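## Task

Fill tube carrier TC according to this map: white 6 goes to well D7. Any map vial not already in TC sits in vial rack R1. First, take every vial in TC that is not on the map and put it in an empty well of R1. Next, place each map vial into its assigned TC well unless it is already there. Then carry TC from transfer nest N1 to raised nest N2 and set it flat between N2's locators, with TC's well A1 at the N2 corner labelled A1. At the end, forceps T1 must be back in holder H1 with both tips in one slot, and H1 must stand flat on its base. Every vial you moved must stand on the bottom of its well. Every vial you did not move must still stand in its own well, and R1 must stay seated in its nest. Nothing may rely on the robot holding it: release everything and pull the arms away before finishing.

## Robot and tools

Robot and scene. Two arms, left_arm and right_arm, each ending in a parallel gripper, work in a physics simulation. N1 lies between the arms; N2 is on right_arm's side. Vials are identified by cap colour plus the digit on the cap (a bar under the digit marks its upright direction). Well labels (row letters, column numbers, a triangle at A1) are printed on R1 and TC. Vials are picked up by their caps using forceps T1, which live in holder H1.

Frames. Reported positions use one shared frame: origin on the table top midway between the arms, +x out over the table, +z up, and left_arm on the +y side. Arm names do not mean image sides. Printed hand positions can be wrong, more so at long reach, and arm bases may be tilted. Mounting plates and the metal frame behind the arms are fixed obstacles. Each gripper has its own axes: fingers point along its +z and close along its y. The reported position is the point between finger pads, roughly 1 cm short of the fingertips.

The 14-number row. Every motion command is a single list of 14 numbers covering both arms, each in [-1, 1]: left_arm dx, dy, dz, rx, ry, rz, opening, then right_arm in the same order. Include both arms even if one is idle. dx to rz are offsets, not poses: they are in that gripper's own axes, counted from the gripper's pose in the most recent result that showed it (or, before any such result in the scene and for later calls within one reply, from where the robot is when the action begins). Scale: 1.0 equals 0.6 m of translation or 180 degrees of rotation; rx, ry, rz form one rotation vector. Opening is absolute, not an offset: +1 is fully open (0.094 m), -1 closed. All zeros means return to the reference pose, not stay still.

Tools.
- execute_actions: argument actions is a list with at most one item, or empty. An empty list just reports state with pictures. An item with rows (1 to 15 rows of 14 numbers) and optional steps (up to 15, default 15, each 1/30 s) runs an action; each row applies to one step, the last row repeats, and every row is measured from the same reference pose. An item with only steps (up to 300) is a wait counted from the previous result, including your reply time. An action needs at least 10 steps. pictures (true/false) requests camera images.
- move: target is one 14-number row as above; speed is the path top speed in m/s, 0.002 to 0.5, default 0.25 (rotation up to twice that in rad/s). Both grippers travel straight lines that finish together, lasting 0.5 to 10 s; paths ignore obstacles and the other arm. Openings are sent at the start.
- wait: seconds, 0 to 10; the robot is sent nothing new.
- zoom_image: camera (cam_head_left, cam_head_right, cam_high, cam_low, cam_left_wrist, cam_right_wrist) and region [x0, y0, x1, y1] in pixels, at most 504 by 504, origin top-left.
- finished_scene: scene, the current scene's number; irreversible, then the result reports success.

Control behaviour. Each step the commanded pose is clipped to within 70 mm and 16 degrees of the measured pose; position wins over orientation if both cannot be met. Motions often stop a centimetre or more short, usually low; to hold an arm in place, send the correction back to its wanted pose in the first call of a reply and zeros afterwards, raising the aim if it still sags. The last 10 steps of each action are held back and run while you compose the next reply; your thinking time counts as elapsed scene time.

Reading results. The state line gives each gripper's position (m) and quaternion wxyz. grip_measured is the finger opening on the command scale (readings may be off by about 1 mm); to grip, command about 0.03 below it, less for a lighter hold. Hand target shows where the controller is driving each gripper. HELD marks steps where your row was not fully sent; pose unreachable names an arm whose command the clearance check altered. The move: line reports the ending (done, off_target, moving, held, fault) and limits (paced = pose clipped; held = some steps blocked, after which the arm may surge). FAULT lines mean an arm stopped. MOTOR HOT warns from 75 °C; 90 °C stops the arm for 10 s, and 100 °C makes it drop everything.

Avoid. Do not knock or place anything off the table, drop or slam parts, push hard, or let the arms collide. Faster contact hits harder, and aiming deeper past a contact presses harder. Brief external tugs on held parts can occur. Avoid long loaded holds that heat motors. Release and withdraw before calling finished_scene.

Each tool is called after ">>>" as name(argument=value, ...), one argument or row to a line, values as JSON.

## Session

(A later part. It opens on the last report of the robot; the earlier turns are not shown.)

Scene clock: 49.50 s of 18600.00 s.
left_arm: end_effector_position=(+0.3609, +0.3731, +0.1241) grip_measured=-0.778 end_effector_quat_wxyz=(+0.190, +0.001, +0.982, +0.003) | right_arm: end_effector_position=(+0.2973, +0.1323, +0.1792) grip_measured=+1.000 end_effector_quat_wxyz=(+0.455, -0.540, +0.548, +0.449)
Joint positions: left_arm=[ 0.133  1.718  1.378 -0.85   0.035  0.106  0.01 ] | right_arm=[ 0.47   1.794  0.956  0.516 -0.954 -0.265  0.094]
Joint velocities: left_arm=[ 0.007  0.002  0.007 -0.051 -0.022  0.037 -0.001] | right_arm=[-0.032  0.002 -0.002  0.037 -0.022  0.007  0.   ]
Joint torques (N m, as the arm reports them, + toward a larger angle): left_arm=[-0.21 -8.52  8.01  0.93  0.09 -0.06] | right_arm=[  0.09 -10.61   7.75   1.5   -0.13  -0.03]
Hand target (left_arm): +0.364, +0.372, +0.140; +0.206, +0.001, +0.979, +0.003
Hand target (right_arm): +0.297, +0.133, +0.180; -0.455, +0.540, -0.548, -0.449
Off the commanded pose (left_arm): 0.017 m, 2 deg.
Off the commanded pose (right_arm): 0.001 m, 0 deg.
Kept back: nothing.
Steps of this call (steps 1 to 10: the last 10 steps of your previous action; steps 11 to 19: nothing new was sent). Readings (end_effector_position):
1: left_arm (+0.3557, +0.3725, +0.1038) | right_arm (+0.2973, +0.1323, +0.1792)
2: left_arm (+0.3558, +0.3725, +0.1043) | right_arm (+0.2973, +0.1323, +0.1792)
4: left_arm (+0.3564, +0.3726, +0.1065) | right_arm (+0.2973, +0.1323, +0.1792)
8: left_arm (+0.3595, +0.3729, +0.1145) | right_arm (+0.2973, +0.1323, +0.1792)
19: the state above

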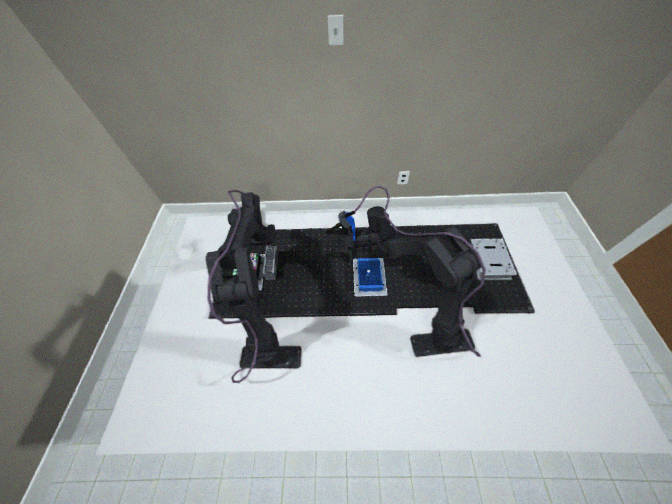

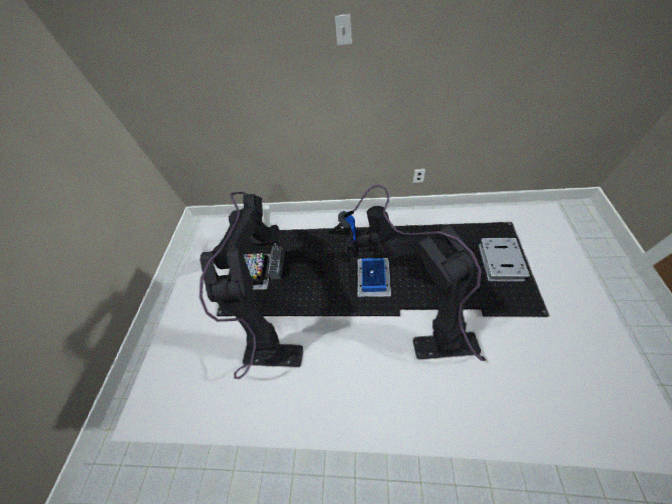

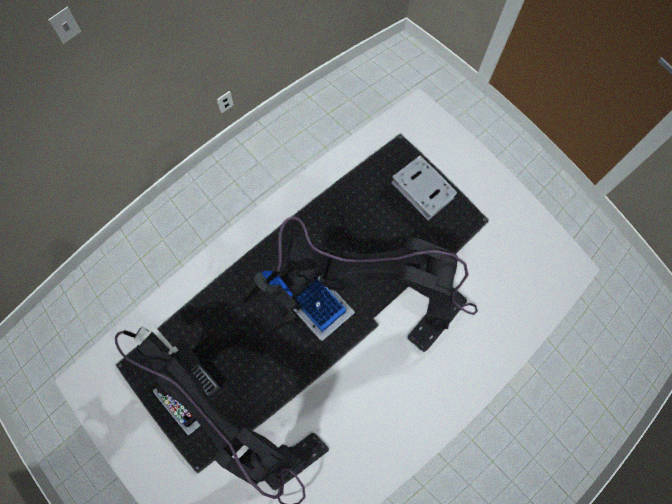

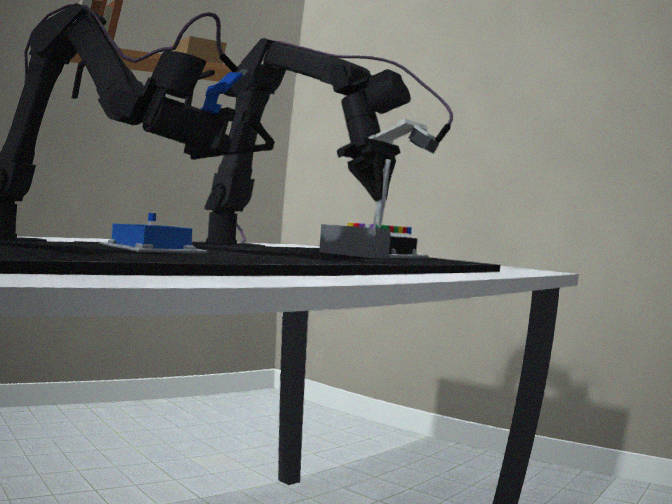

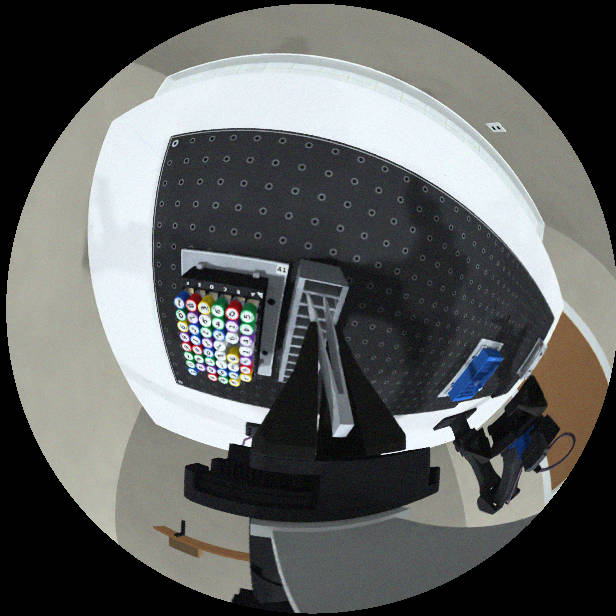

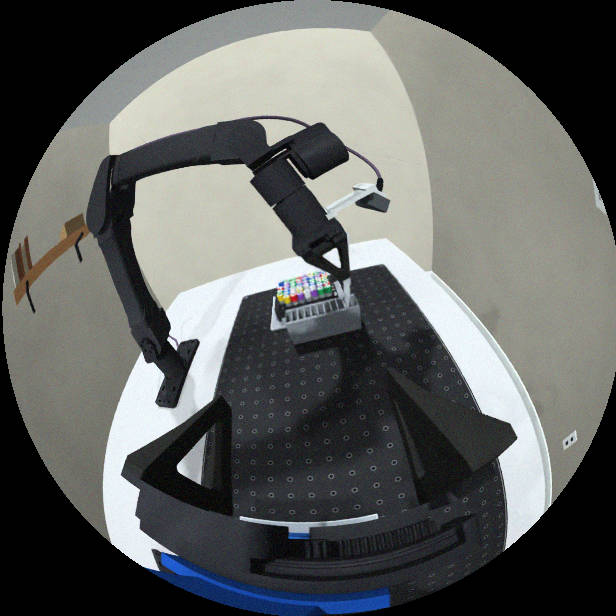

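>>> execute_actions(
  actions=[
    {"rows": [
[-0.0131,-0.0017,-0.0228,0,-0.0091,0,-0.78, -0.002,0,0,0,0,0,1],
[-0.0115,-0.0017,-0.0228,0,-0.0078,0,-0.78, -0.002,0,0,0,0,0,1],
[-0.0098,-0.0017,-0.0229,0,-0.0065,0,-0.78, -0.002,0,0,0,0,0,1],
[-0.0082,-0.0017,-0.0229,0,-0.0052,0,-0.78, -0.002,0,0,0,0,0,1],
[-0.0066,-0.0017,-0.0229,0,-0.0039,0,-0.78, -0.002,0,0,0,0,0,1],
[-0.005,-0.0017,-0.0229,0,-0.0026,0,-0.78, -0.002,0,0,0,0,0,1],
[-0.0034,-0.0017,-0.023,0,-0.0013,0,-0.78, -0.002,0,0,0,0,0,1],
[-0.0017,-0.0017,-0.023,0,0.0,0,-0.78, -0.002,0,0,0,0,0,1],
[-0.0001,-0.0017,-0.023,0,0.0013,0,-0.78, -0.002,0,0,0,0,0,1],
[0.0015,-0.0017,-0.023,0,0.0026,0,-0.78, -0.002,0,0,0,0,0,1]
], "steps": 12},
  ],
)

>>> wait(
  seconds=0.3,
)

>>> zoom_image(
  camera="cam_right_wrist",
  region=[290, 210, 400, 330],
)

Scene clock: 51.93 s of 18600.00 s.
left_arm: end_effector_position=(+0.3600, +0.3730, +0.1237) grip_measured=-0.778 end_effector_quat_wxyz=(+0.188, +0.001, +0.982, +0.003) | right_arm: end_effector_position=(+0.2973, +0.1323, +0.1792) grip_measured=+1.000 end_effector_quat_wxyz=(+0.455, -0.540, +0.548, +0.449)
Joint positions: left_arm=[ 0.133  1.718  1.378 -0.854  0.035  0.106  0.01 ] | right_arm=[ 0.47   1.794  0.956  0.516 -0.954 -0.265  0.094]
Joint velocities: left_arm=[ 0.002 -0.012 -0.007  0.007 -0.037 -0.037 -0.001] | right_arm=[ 0.002 -0.007 -0.017 -0.007 -0.037  0.022  0.   ]
Joint torques (N m, as the arm reports them, + toward a larger angle): left_arm=[-0.13 -8.48  7.9   0.89  0.08 -0.03] | right_arm=[  0.09 -10.67   7.75   1.5   -0.13  -0.02]
Steps of this call (steps 1 to 71: nothing new was sent; steps 72 to 73: the first 2 steps of this action). Readings (end_effector_position):
72: left_arm (+0.3601, +0.3730, +0.1238) | right_arm (+0.2973, +0.1323, +0.1792)
73: the state above

Scene clock: 52.57 s of 18600.00 s.
left_arm: end_effector_position=(+0.3515, +0.3720, +0.1206) grip_measured=-0.778 end_effector_quat_wxyz=(+0.170, +0.000, +0.985, +0.001) | right_arm: end_effector_position=(+0.2973, +0.1323, +0.1792) grip_measured=+1.000 end_effector_quat_wxyz=(+0.455, -0.540, +0.548, +0.449)
Joint positions: left_arm=[ 0.133  1.718  1.378 -0.89   0.035  0.106  0.01 ] | right_arm=[ 0.47   1.794  0.956  0.516 -0.954 -0.265  0.094]
Joint velocities: left_arm=[-0.002  0.007  0.007  0.037  0.022  0.037  0.   ] | right_arm=[-0.007  0.012  0.002 -0.007 -0.051 -0.007  0.   ]
Joint torques (N m, as the arm reports them, + toward a larger angle): left_arm=[-0.07 -8.38  8.07  0.83  0.03 -0.03] | right_arm=[  0.12 -10.6    7.77   1.51  -0.14  -0.03]
Hand target (left_arm): +0.355, +0.372, +0.136; +0.186, +0.001, +0.982, +0.003
Hand target (right_arm): +0.297, +0.133, +0.180; -0.455, +0.540, -0.548, -0.449
Off the commanded pose (left_arm): 0.016 m, 2 deg.
Off the commanded pose (right_arm): 0.001 m, 0 deg.
Kept back: nothing.
Steps of this call (steps 1 to 10: the last 10 steps of your previous action; steps 11 to 19: nothing new was sent). Readings (end_effector_position):
1: left_arm (+0.3597, +0.3729, +0.1236) | right_arm (+0.2973, +0.1323, +0.1792)
2: left_arm (+0.3593, +0.3729, +0.1235) | right_arm (+0.2973, +0.1323, +0.1792)
4: left_arm (+0.3581, +0.3727, +0.1230) | right_arm (+0.2973, +0.1323, +0.1792)
8: left_arm (+0.3549, +0.3724, +0.1218) | right_arm (+0.2973, +0.1323, +0.1792)
19: the state above

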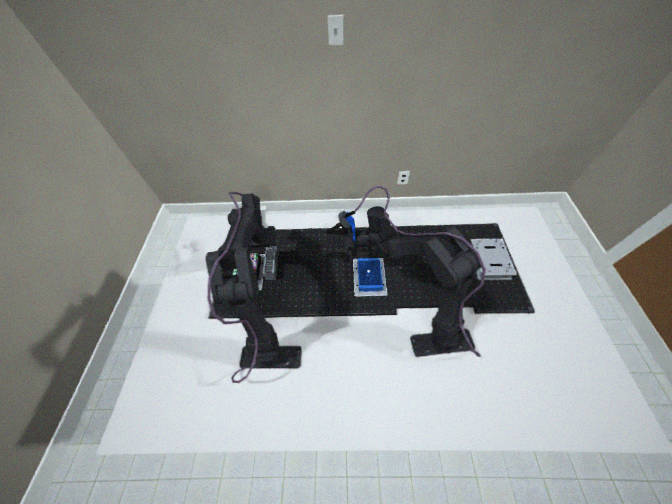

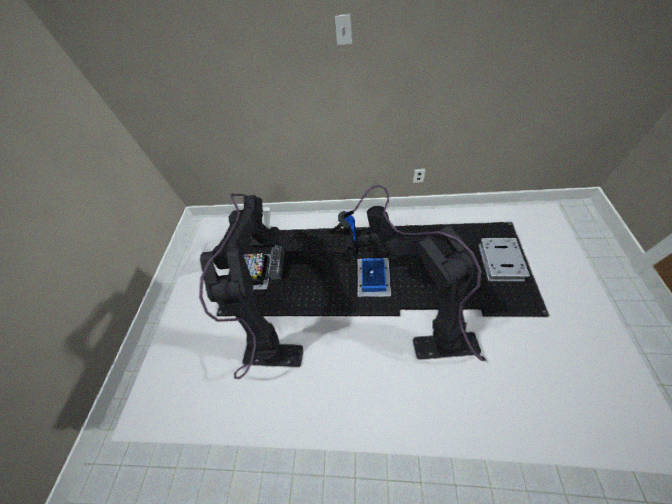

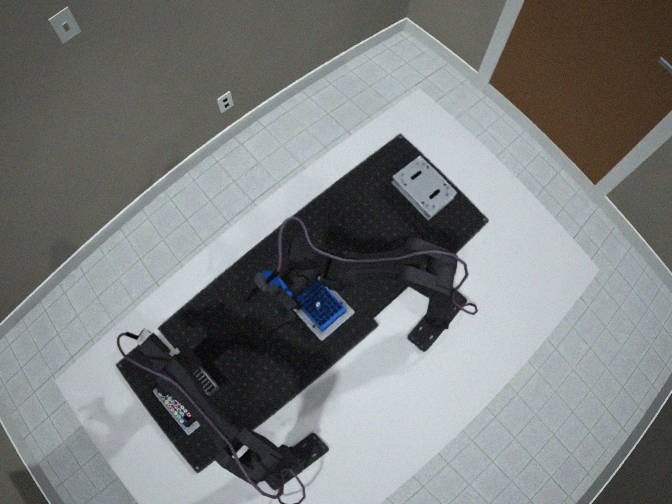

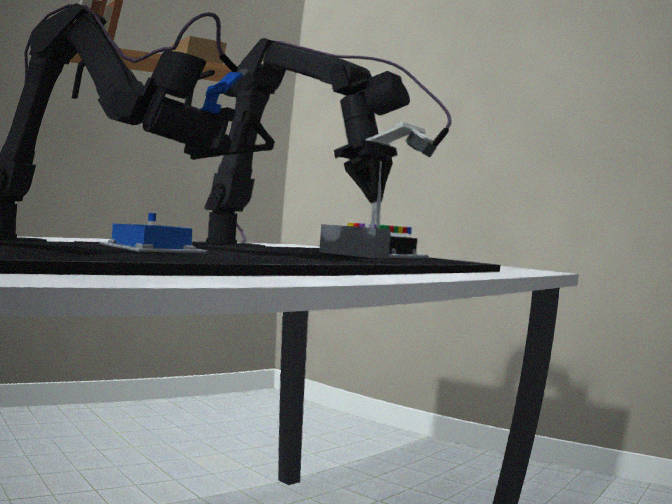

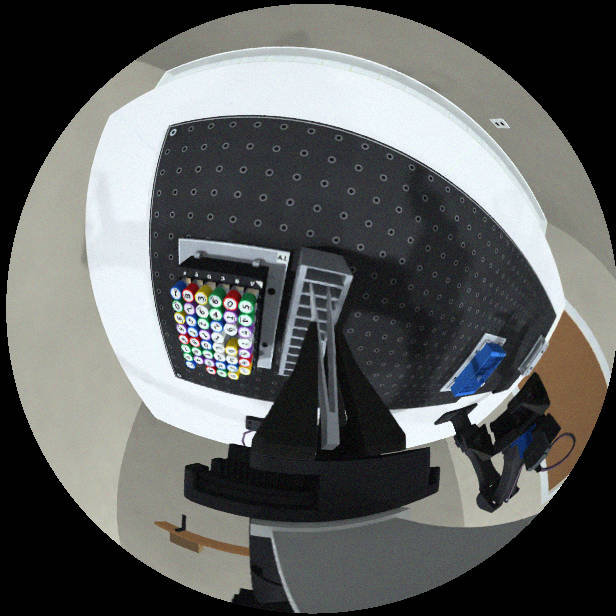

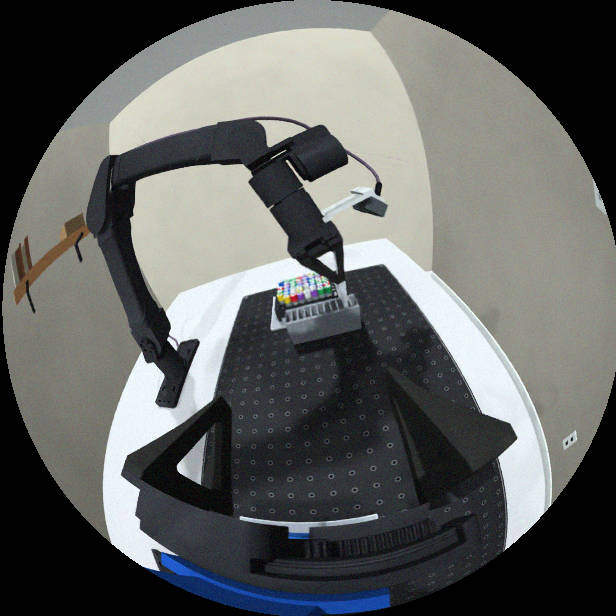

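Region (290, 210, 400, 330) of cam_right_wrist's 616x616 image, scaled by 4.200, with more detail than that image has; it fills the left 462 columns of this view, and the rest is white.

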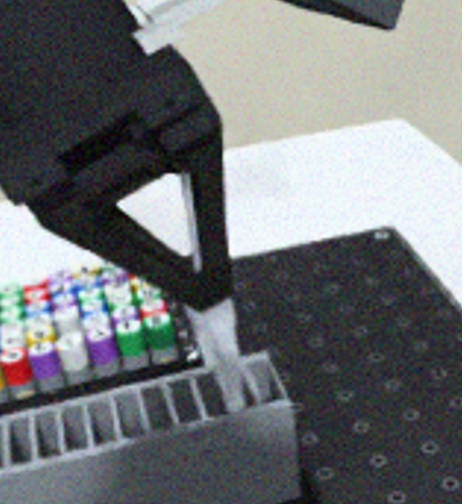

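>>> execute_actions(
  actions=[
    {"rows": [
[-0.0154,0,-0.0259,0,-0.0104,0,-0.78, -0.002,0,0,0,0,0,1],
[-0.0168,0,-0.0299,0,-0.0104,0,-0.78, -0.002,0,0,0,0,0,1],
[-0.0182,0,-0.0338,0,-0.0104,0,-0.78, -0.002,0,0,0,0,0,1],
[-0.0196,0,-0.0377,0,-0.0104,0,-0.78, -0.002,0,0,0,0,0,1],
[-0.021,0,-0.0416,0,-0.0104,0,-0.78, -0.002,0,0,0,0,0,1],
[-0.0224,0,-0.0456,0,-0.0104,0,-0.78, -0.002,0,0,0,0,0,1],
[-0.0238,0,-0.0495,0,-0.0104,0,-0.78, -0.002,0,0,0,0,0,1],
[-0.0252,0,-0.0534,0,-0.0104,0,-0.78, -0.002,0,0,0,0,0,1],
[-0.0266,0,-0.0573,0,-0.0104,0,-0.78, -0.002,0,0,0,0,0,1],
[-0.028,0,-0.0613,0,-0.0104,0,-0.78, -0.002,0,0,0,0,0,1],
[-0.0294,0,-0.0652,0,-0.0104,0,-0.78, -0.002,0,0,0,0,0,1],
[-0.0308,0,-0.0691,0,-0.0104,0,-0.78, -0.002,0,0,0,0,0,1],
[-0.0322,0,-0.073,0,-0.0104,0,-0.78, -0.002,0,0,0,0,0,1],
[-0.0336,0,-0.077,0,-0.0104,0,-0.78, -0.002,0,0,0,0,0,1],
[-0.035,0,-0.0809,0,-0.0104,0,-0.78, -0.002,0,0,0,0,0,1]
], "steps": 15},
  ],
)

>>> wait(
  seconds=0.4,
)

>>> zoom_image(
  camera="cam_right_wrist",
  region=[280, 190, 410, 330],
)

>>> zoom_image(
  camera="cam_left_wrist",
  region=[240, 220, 400, 380],
)

Scene clock: 54.73 s of 18600.00 s.
left_arm: end_effector_position=(+0.3511, +0.3720, +0.1255) grip_measured=-0.778 end_effector_quat_wxyz=(+0.168, +0.000, +0.986, +0.001) | right_arm: end_effector_position=(+0.2973, +0.1323, +0.1792) grip_measured=+1.000 end_effector_quat_wxyz=(+0.455, -0.540, +0.548, +0.449)
Joint positions: left_arm=[ 0.133  1.718  1.399 -0.915  0.035  0.106  0.01 ] | right_arm=[ 0.47   1.794  0.956  0.516 -0.954 -0.265  0.094]
Joint velocities: left_arm=[-0.002  0.002  0.256 -0.139  0.007  0.037 -0.001] | right_arm=[-0.002  0.002  0.002 -0.081 -0.051 -0.007  0.   ]
Joint torques (N m, as the arm reports them, + toward a larger angle): left_arm=[ 0.17 -8.67  8.37  0.9   0.09 -0.02] | right_arm=[  0.13 -10.63   7.72   1.5   -0.12  -0.03]
Steps of this call (steps 1 to 60: nothing new was sent; steps 61 to 65: the first 5 steps of this action). Readings (end_effector_position):
61: left_arm (+0.3513, +0.3720, +0.1205) | right_arm (+0.2973, +0.1323, +0.1792)
62: left_arm (+0.3509, +0.3719, +0.1208) | right_arm (+0.2973, +0.1323, +0.1792)
64: left_arm (+0.3507, +0.3719, +0.1233) | right_arm (+0.2973, +0.1323, +0.1792)
65: the state above

Scene clock: 55.47 s of 18600.00 s.
left_arm: end_effector_position=(+0.3537, +0.3722, +0.1579) grip_measured=-0.778 end_effector_quat_wxyz=(+0.173, +0.001, +0.985, +0.001) | right_arm: end_effector_position=(+0.2973, +0.1323, +0.1792) grip_measured=+1.000 end_effector_quat_wxyz=(+0.455, -0.540, +0.548, +0.449)
Joint positions: left_arm=[ 0.133  1.718  1.525 -1.032  0.035  0.106  0.01 ] | right_arm=[ 0.47   1.794  0.956  0.516 -0.954 -0.265  0.094]
Joint velocities: left_arm=[-0.007  0.007  0.007 -0.095 -0.022  0.051 -0.001] | right_arm=[ 0.007 -0.017  0.017 -0.066 -0.007  0.022  0.   ]
Joint torques (N m, as the arm reports them, + toward a larger angle): left_arm=[ 0.18 -8.24  7.89  0.85  0.09 -0.02] | right_arm=[  0.14 -10.64   7.72   1.49  -0.14  -0.02]
Hand target (left_arm): +0.355, +0.373, +0.173; +0.188, +0.000, +0.982, +0.002
Hand target (right_arm): +0.297, +0.133, +0.180; -0.455, +0.540, -0.548, -0.449
Off the commanded pose (left_arm): 0.016 m, 2 deg.
Off the commanded pose (right_arm): 0.001 m, 0 deg.
Kept back: nothing.
Steps of this call (steps 1 to 10: the last 10 steps of your previous action; steps 11 to 22: nothing new was sent). Readings (end_effector_position):
1: left_arm (+0.3519, +0.3721, +0.1281) | right_arm (+0.2973, +0.1323, +0.1792)
2: left_arm (+0.3529, +0.3722, +0.1310) | right_arm (+0.2973, +0.1323, +0.1792)
4: left_arm (+0.3548, +0.3724, +0.1371) | right_arm (+0.2973, +0.1323, +0.1792)
8: left_arm (+0.3570, +0.3726, +0.1485) | right_arm (+0.2973, +0.1323, +0.1792)
22: the state above

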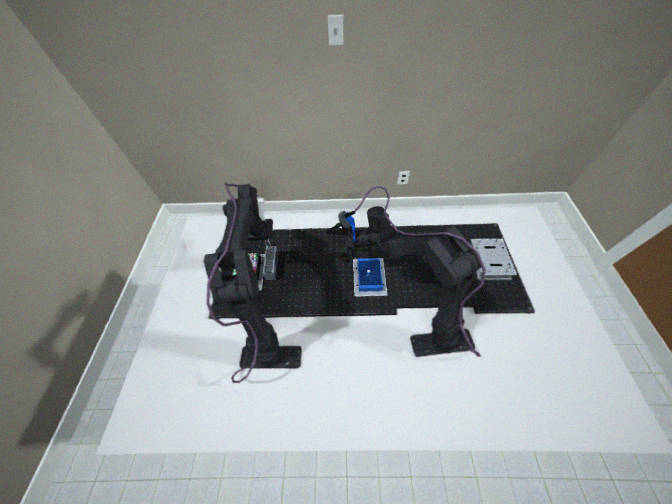

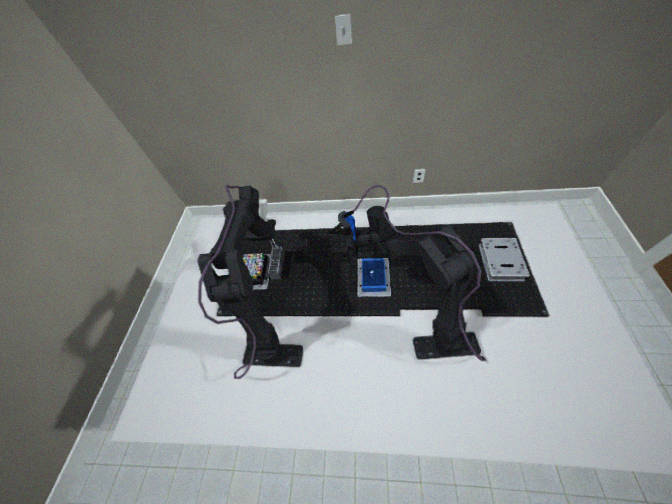

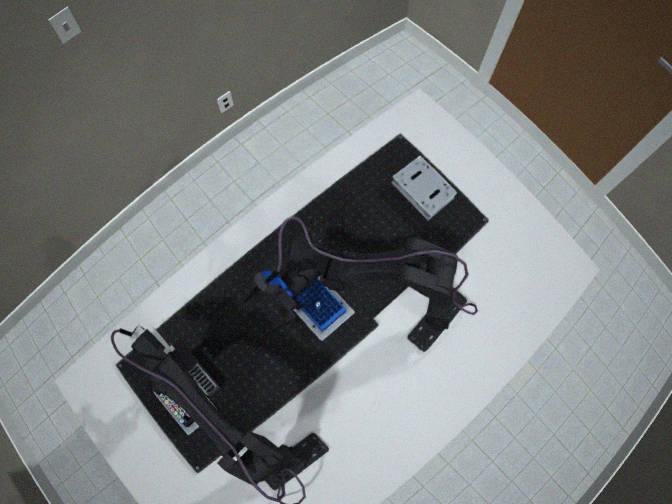

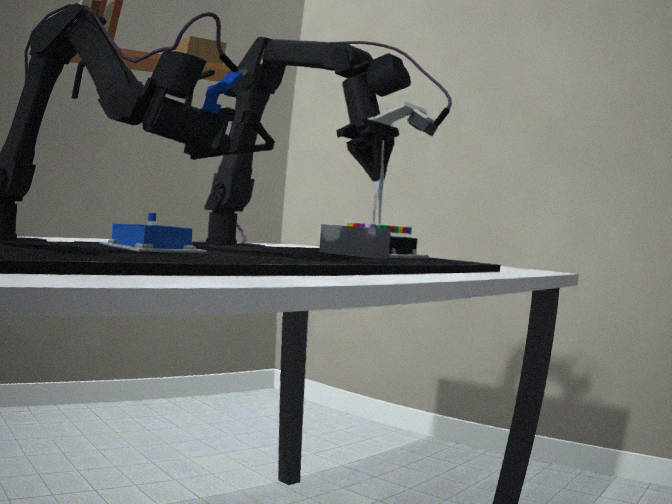

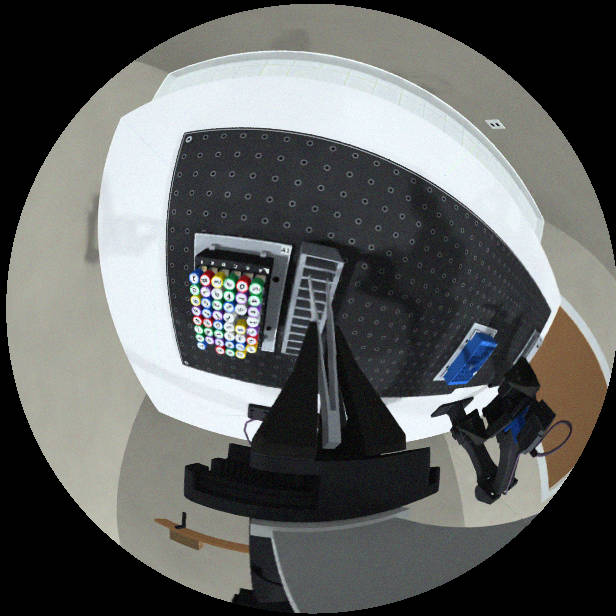

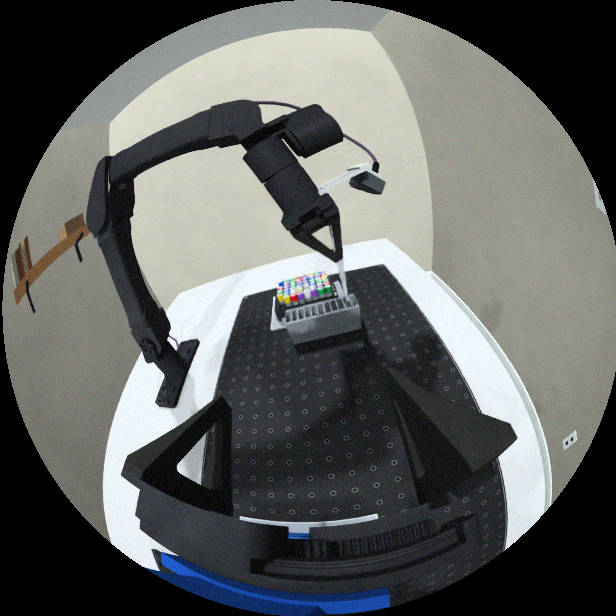

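Region (280, 190, 410, 330) of cam_right_wrist's 616x616 image, scaled by 3.600, with more detail than that image has; it fills the left 468 columns of this view, and the rest is white.

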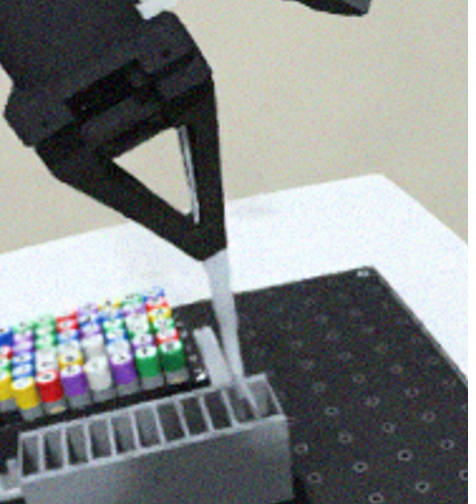

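Region (240, 220, 400, 380) of cam_left_wrist's 616x616 image, scaled by 3.150, with more detail than that image has.

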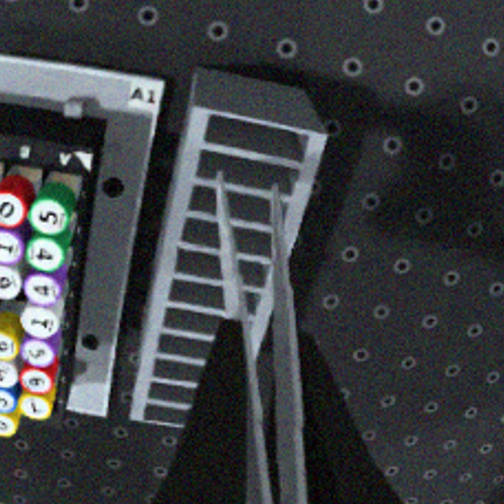

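>>> move(
  target=[0.047,0.117,-0.100,-0.085,-0.006,-0.235,-0.78, -0.002,0,0,0,0,0,1],
  speed=0.25,
)

>>> zoom_image(
  camera="cam_right_wrist",
  region=[250, 190, 390, 330],
)

>>> zoom_image(
  camera="cam_left_wrist",
  region=[240, 190, 400, 350],
)

Scene clock: 60.10 s of 18600.00 s.
left_arm: end_effector_position=(+0.3071, +0.4365, +0.1886) grip_measured=-0.778 end_effector_quat_wxyz=(+0.150, -0.367, +0.916, +0.061) | right_arm: end_effector_position=(+0.2974, +0.1323, +0.1793) grip_measured=+1.000 end_effector_quat_wxyz=(+0.455, -0.540, +0.547, +0.449)
Joint positions: left_arm=[ 0.222  1.662  1.596 -1.226 -0.173 -0.538  0.01 ] | right_arm=[ 0.47   1.794  0.956  0.517 -0.954 -0.265  0.094]
Joint velocities: left_arm=[ 0.017 -0.002  0.002 -0.022 -0.037  0.022 -0.   ] | right_arm=[-0.002 -0.007 -0.007 -0.037  0.022 -0.022  0.   ]
Joint torques (N m, as the arm reports them, + toward a larger angle): left_arm=[ 0.54 -7.66  8.02  0.74 -0.36 -0.11] | right_arm=[  0.11 -10.62   7.75   1.49  -0.13  -0.02]
Hand target (left_arm): +0.306, +0.442, +0.204; +0.168, -0.376, +0.909, +0.068
Hand target (right_arm): +0.297, +0.133, +0.180; -0.455, +0.540, -0.548, -0.449
Off the commanded pose (left_arm): 0.017 m, 3 deg.
Off the commanded pose (right_arm): 0.001 m, 0 deg.
Kept back: nothing.
move: off_target (left_arm)

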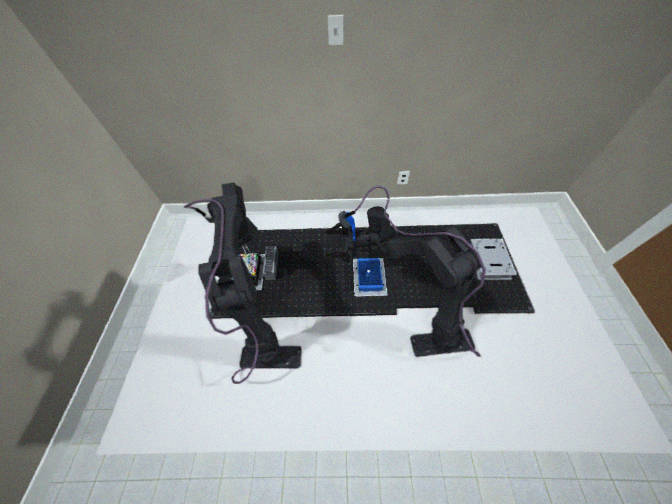

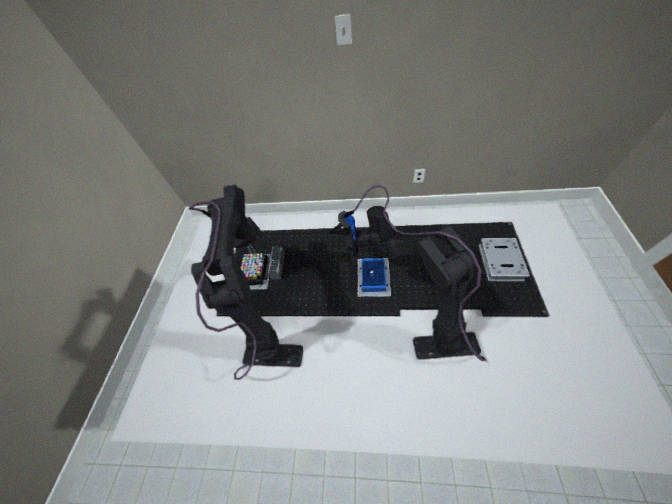

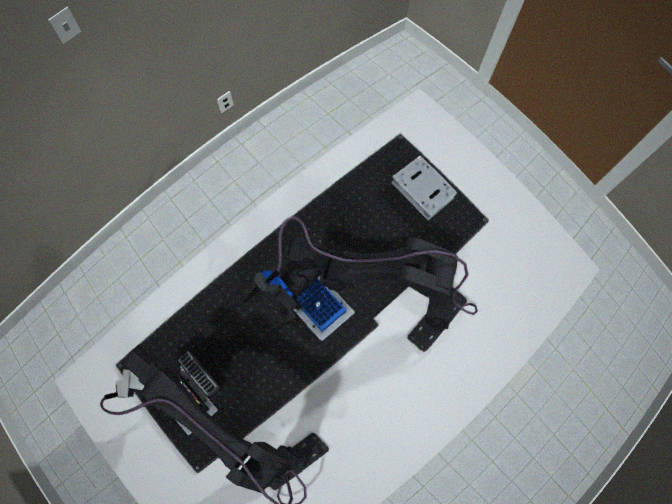

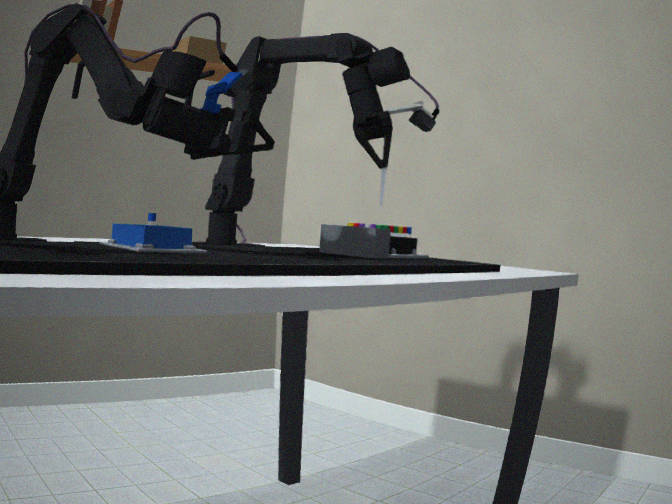

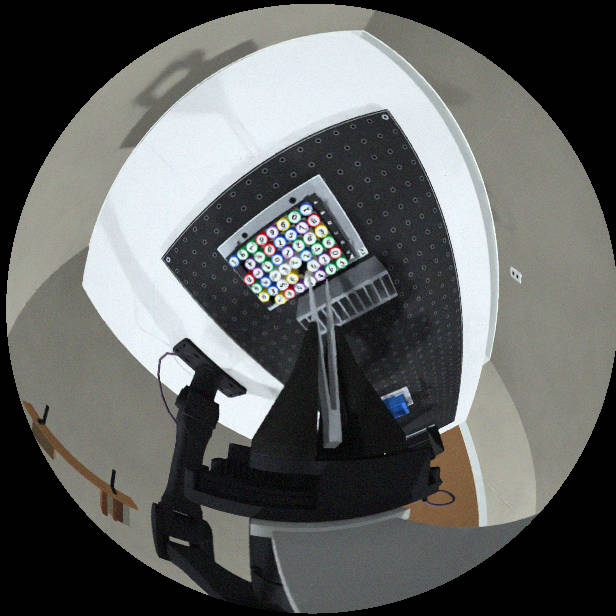

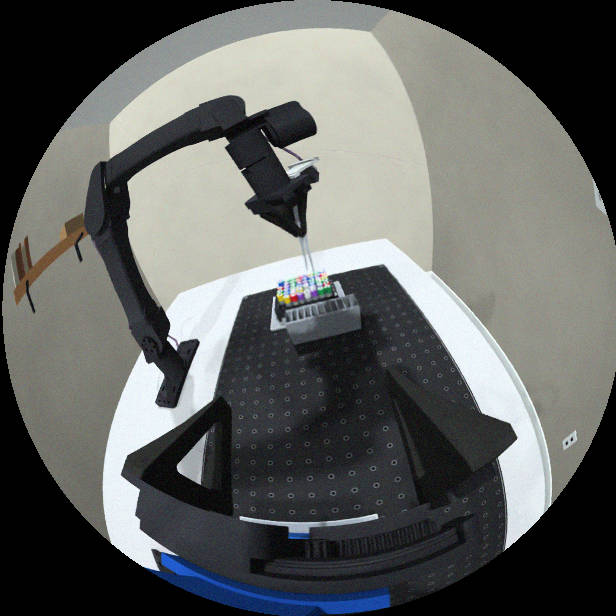

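Region (250, 190, 390, 330) of cam_right_wrist's 616x616 image, scaled by 3.600, with more detail than that image has.

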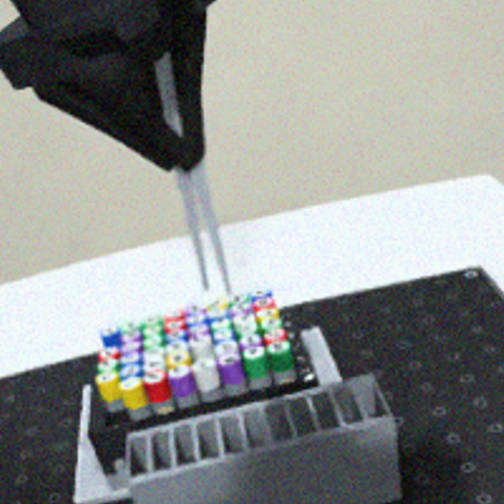

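Region (240, 190, 400, 350) of cam_left_wrist's 616x616 image, scaled by 3.150, with more detail than that image has.

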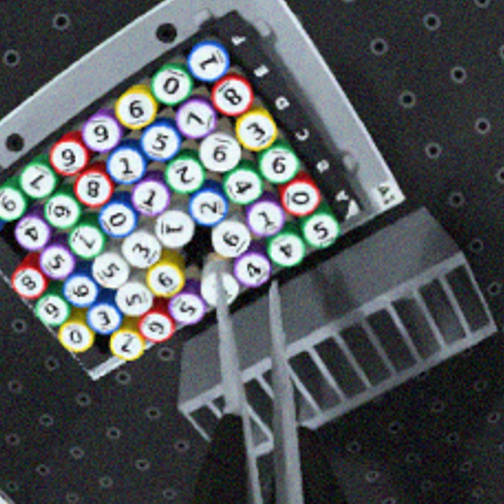

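>>> zoom_image(
  camera="cam_low",
  region=[330, 120, 440, 265],
)

Region (330, 120, 440, 265) of cam_low's 672x504 image, scaled by 3.476, with more detail than that image has; it fills the left 382 columns of this view, and the rest is white.

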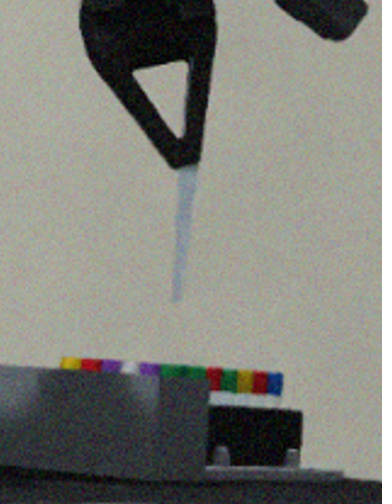

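>>> move(
  target=[0.0051,0.0078,0.0331,-0.001,-0.0125,-0.0069,-0.78, -0.002,0,0,0,0,0,1],
  speed=0.04,
)

>>> zoom_image(
  camera="cam_right_wrist",
  region=[265, 230, 355, 320],
)

>>> zoom_image(
  camera="cam_left_wrist",
  region=[265, 220, 375, 330],
)

>>> zoom_image(
  camera="cam_low",
  region=[335, 165, 435, 265],
)

Scene clock: 63.90 s of 18600.00 s.
left_arm: end_effector_position=(+0.3058, +0.4366, +0.1625) grip_measured=-0.778 end_effector_quat_wxyz=(+0.149, -0.370, +0.915, +0.062) | right_arm: end_effector_position=(+0.2974, +0.1324, +0.1794) grip_measured=+1.000 end_effector_quat_wxyz=(+0.455, -0.540, +0.547, +0.449)
Joint positions: left_arm=[ 0.222  1.648  1.476 -1.124 -0.175 -0.543  0.01 ] | right_arm=[ 0.47   1.794  0.956  0.517 -0.954 -0.265  0.094]
Joint velocities: left_arm=[ 0.002  0.002  0.002  0.007 -0.095 -0.007 -0.   ] | right_arm=[-0.002  0.007 -0.002  0.007  0.007  0.022  0.   ]
Joint torques (N m, as the arm reports them, + toward a larger angle): left_arm=[ 0.46 -7.89  4.81  1.06 -0.36 -0.11] | right_arm=[  0.14 -10.61   7.7    1.51  -0.12  -0.02]
Hand target (left_arm): +0.306, +0.442, +0.169; +0.168, -0.377, +0.908, +0.068
Hand target (right_arm): +0.297, +0.133, +0.180; -0.455, +0.540, -0.547, -0.449
Off the commanded pose (left_arm): 0.009 m, 3 deg.
Off the commanded pose (right_arm): 0.001 m, 0 deg.
Kept back: nothing.
move: off_target (left_arm)

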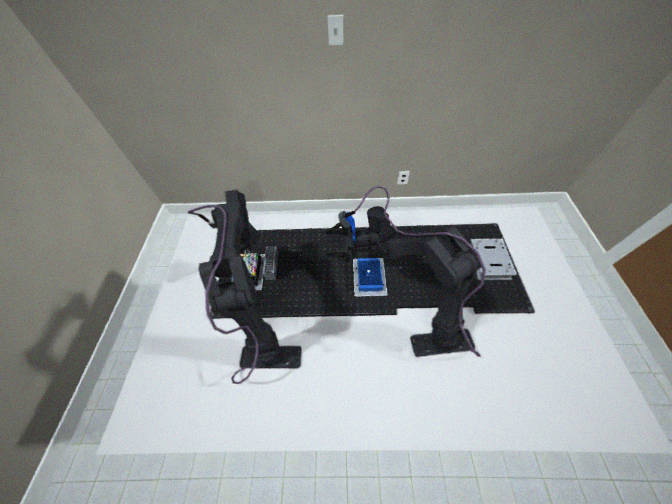

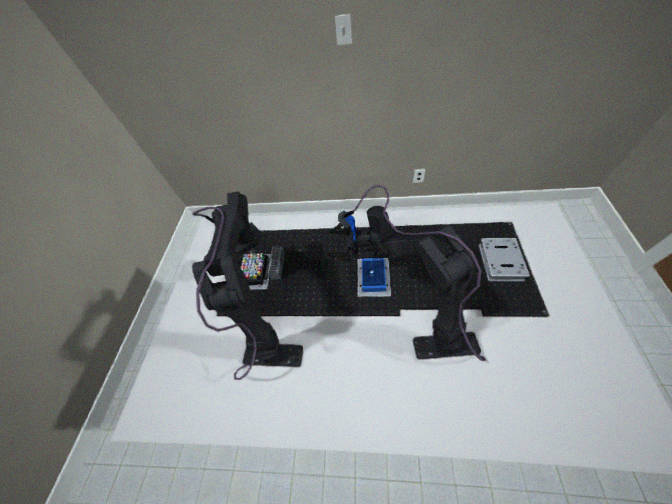

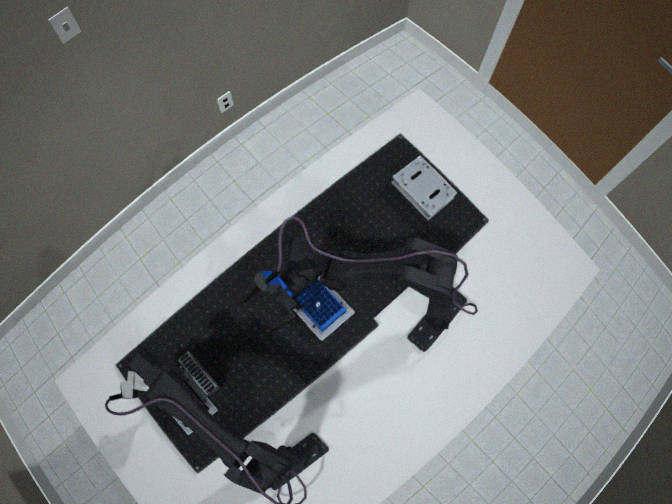

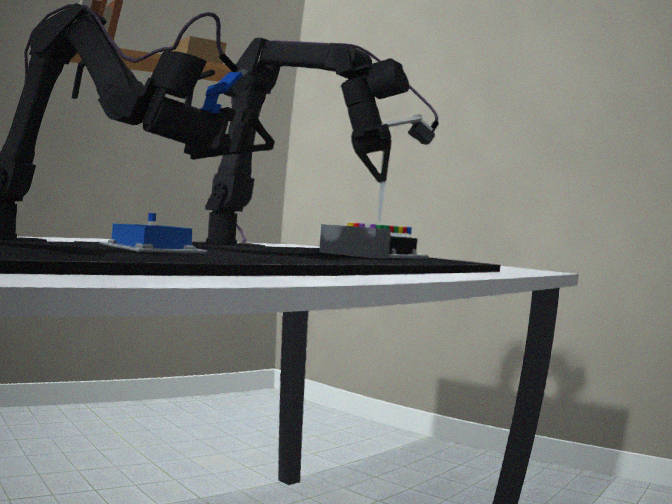

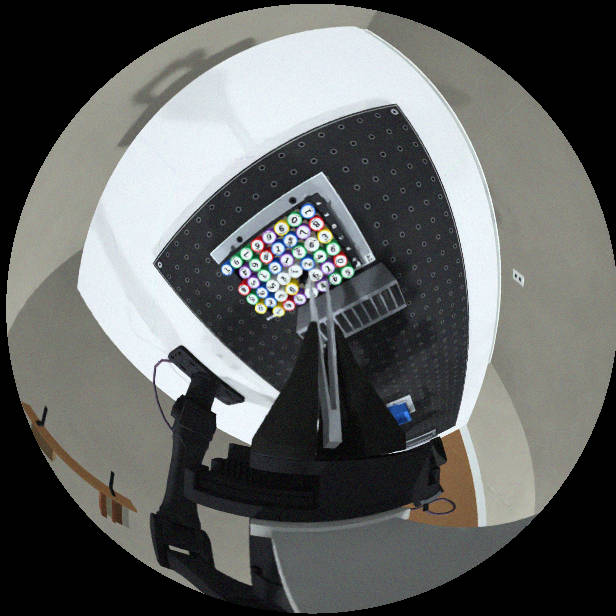

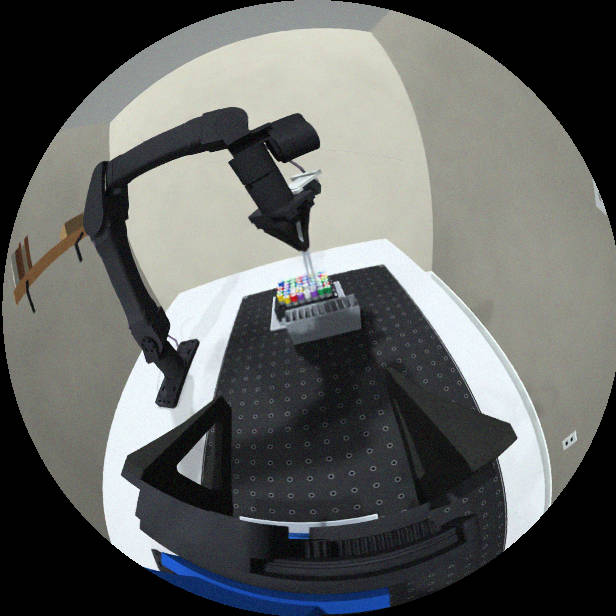

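Region (265, 230, 355, 320) of cam_right_wrist's 616x616 image, scaled by 5.600, with more detail than that image has.

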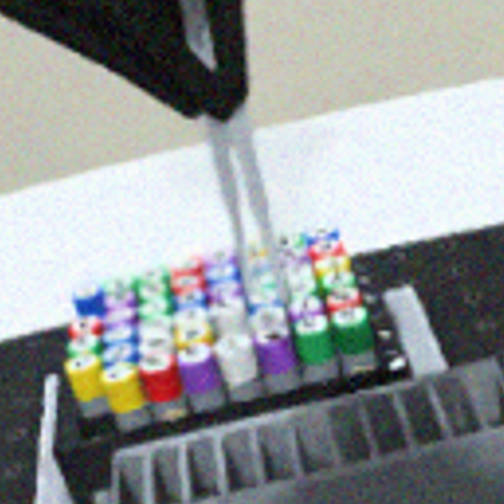

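Region (265, 220, 375, 330) of cam_left_wrist's 616x616 image, scaled by 4.582, with more detail than that image has.

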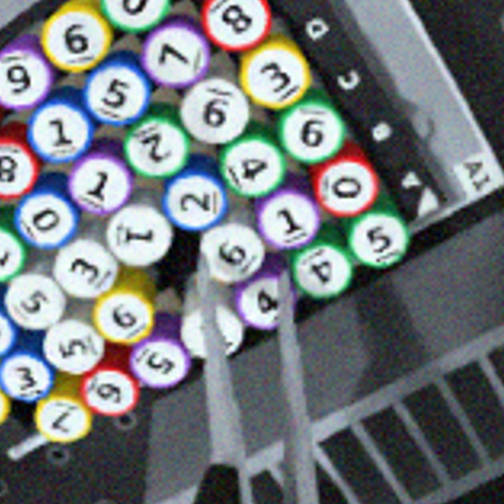

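Region (335, 165, 435, 265) of cam_low's 672x504 image, scaled by 5.040, with more detail than that image has.

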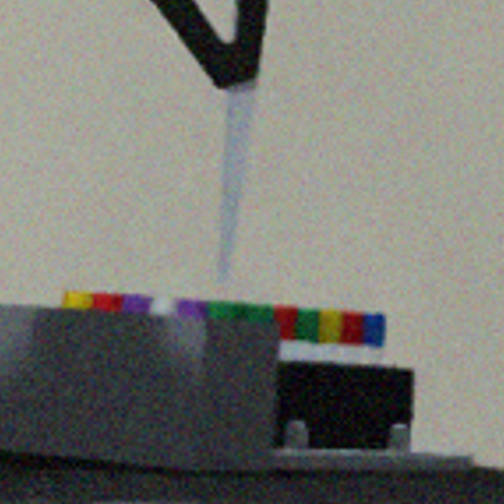

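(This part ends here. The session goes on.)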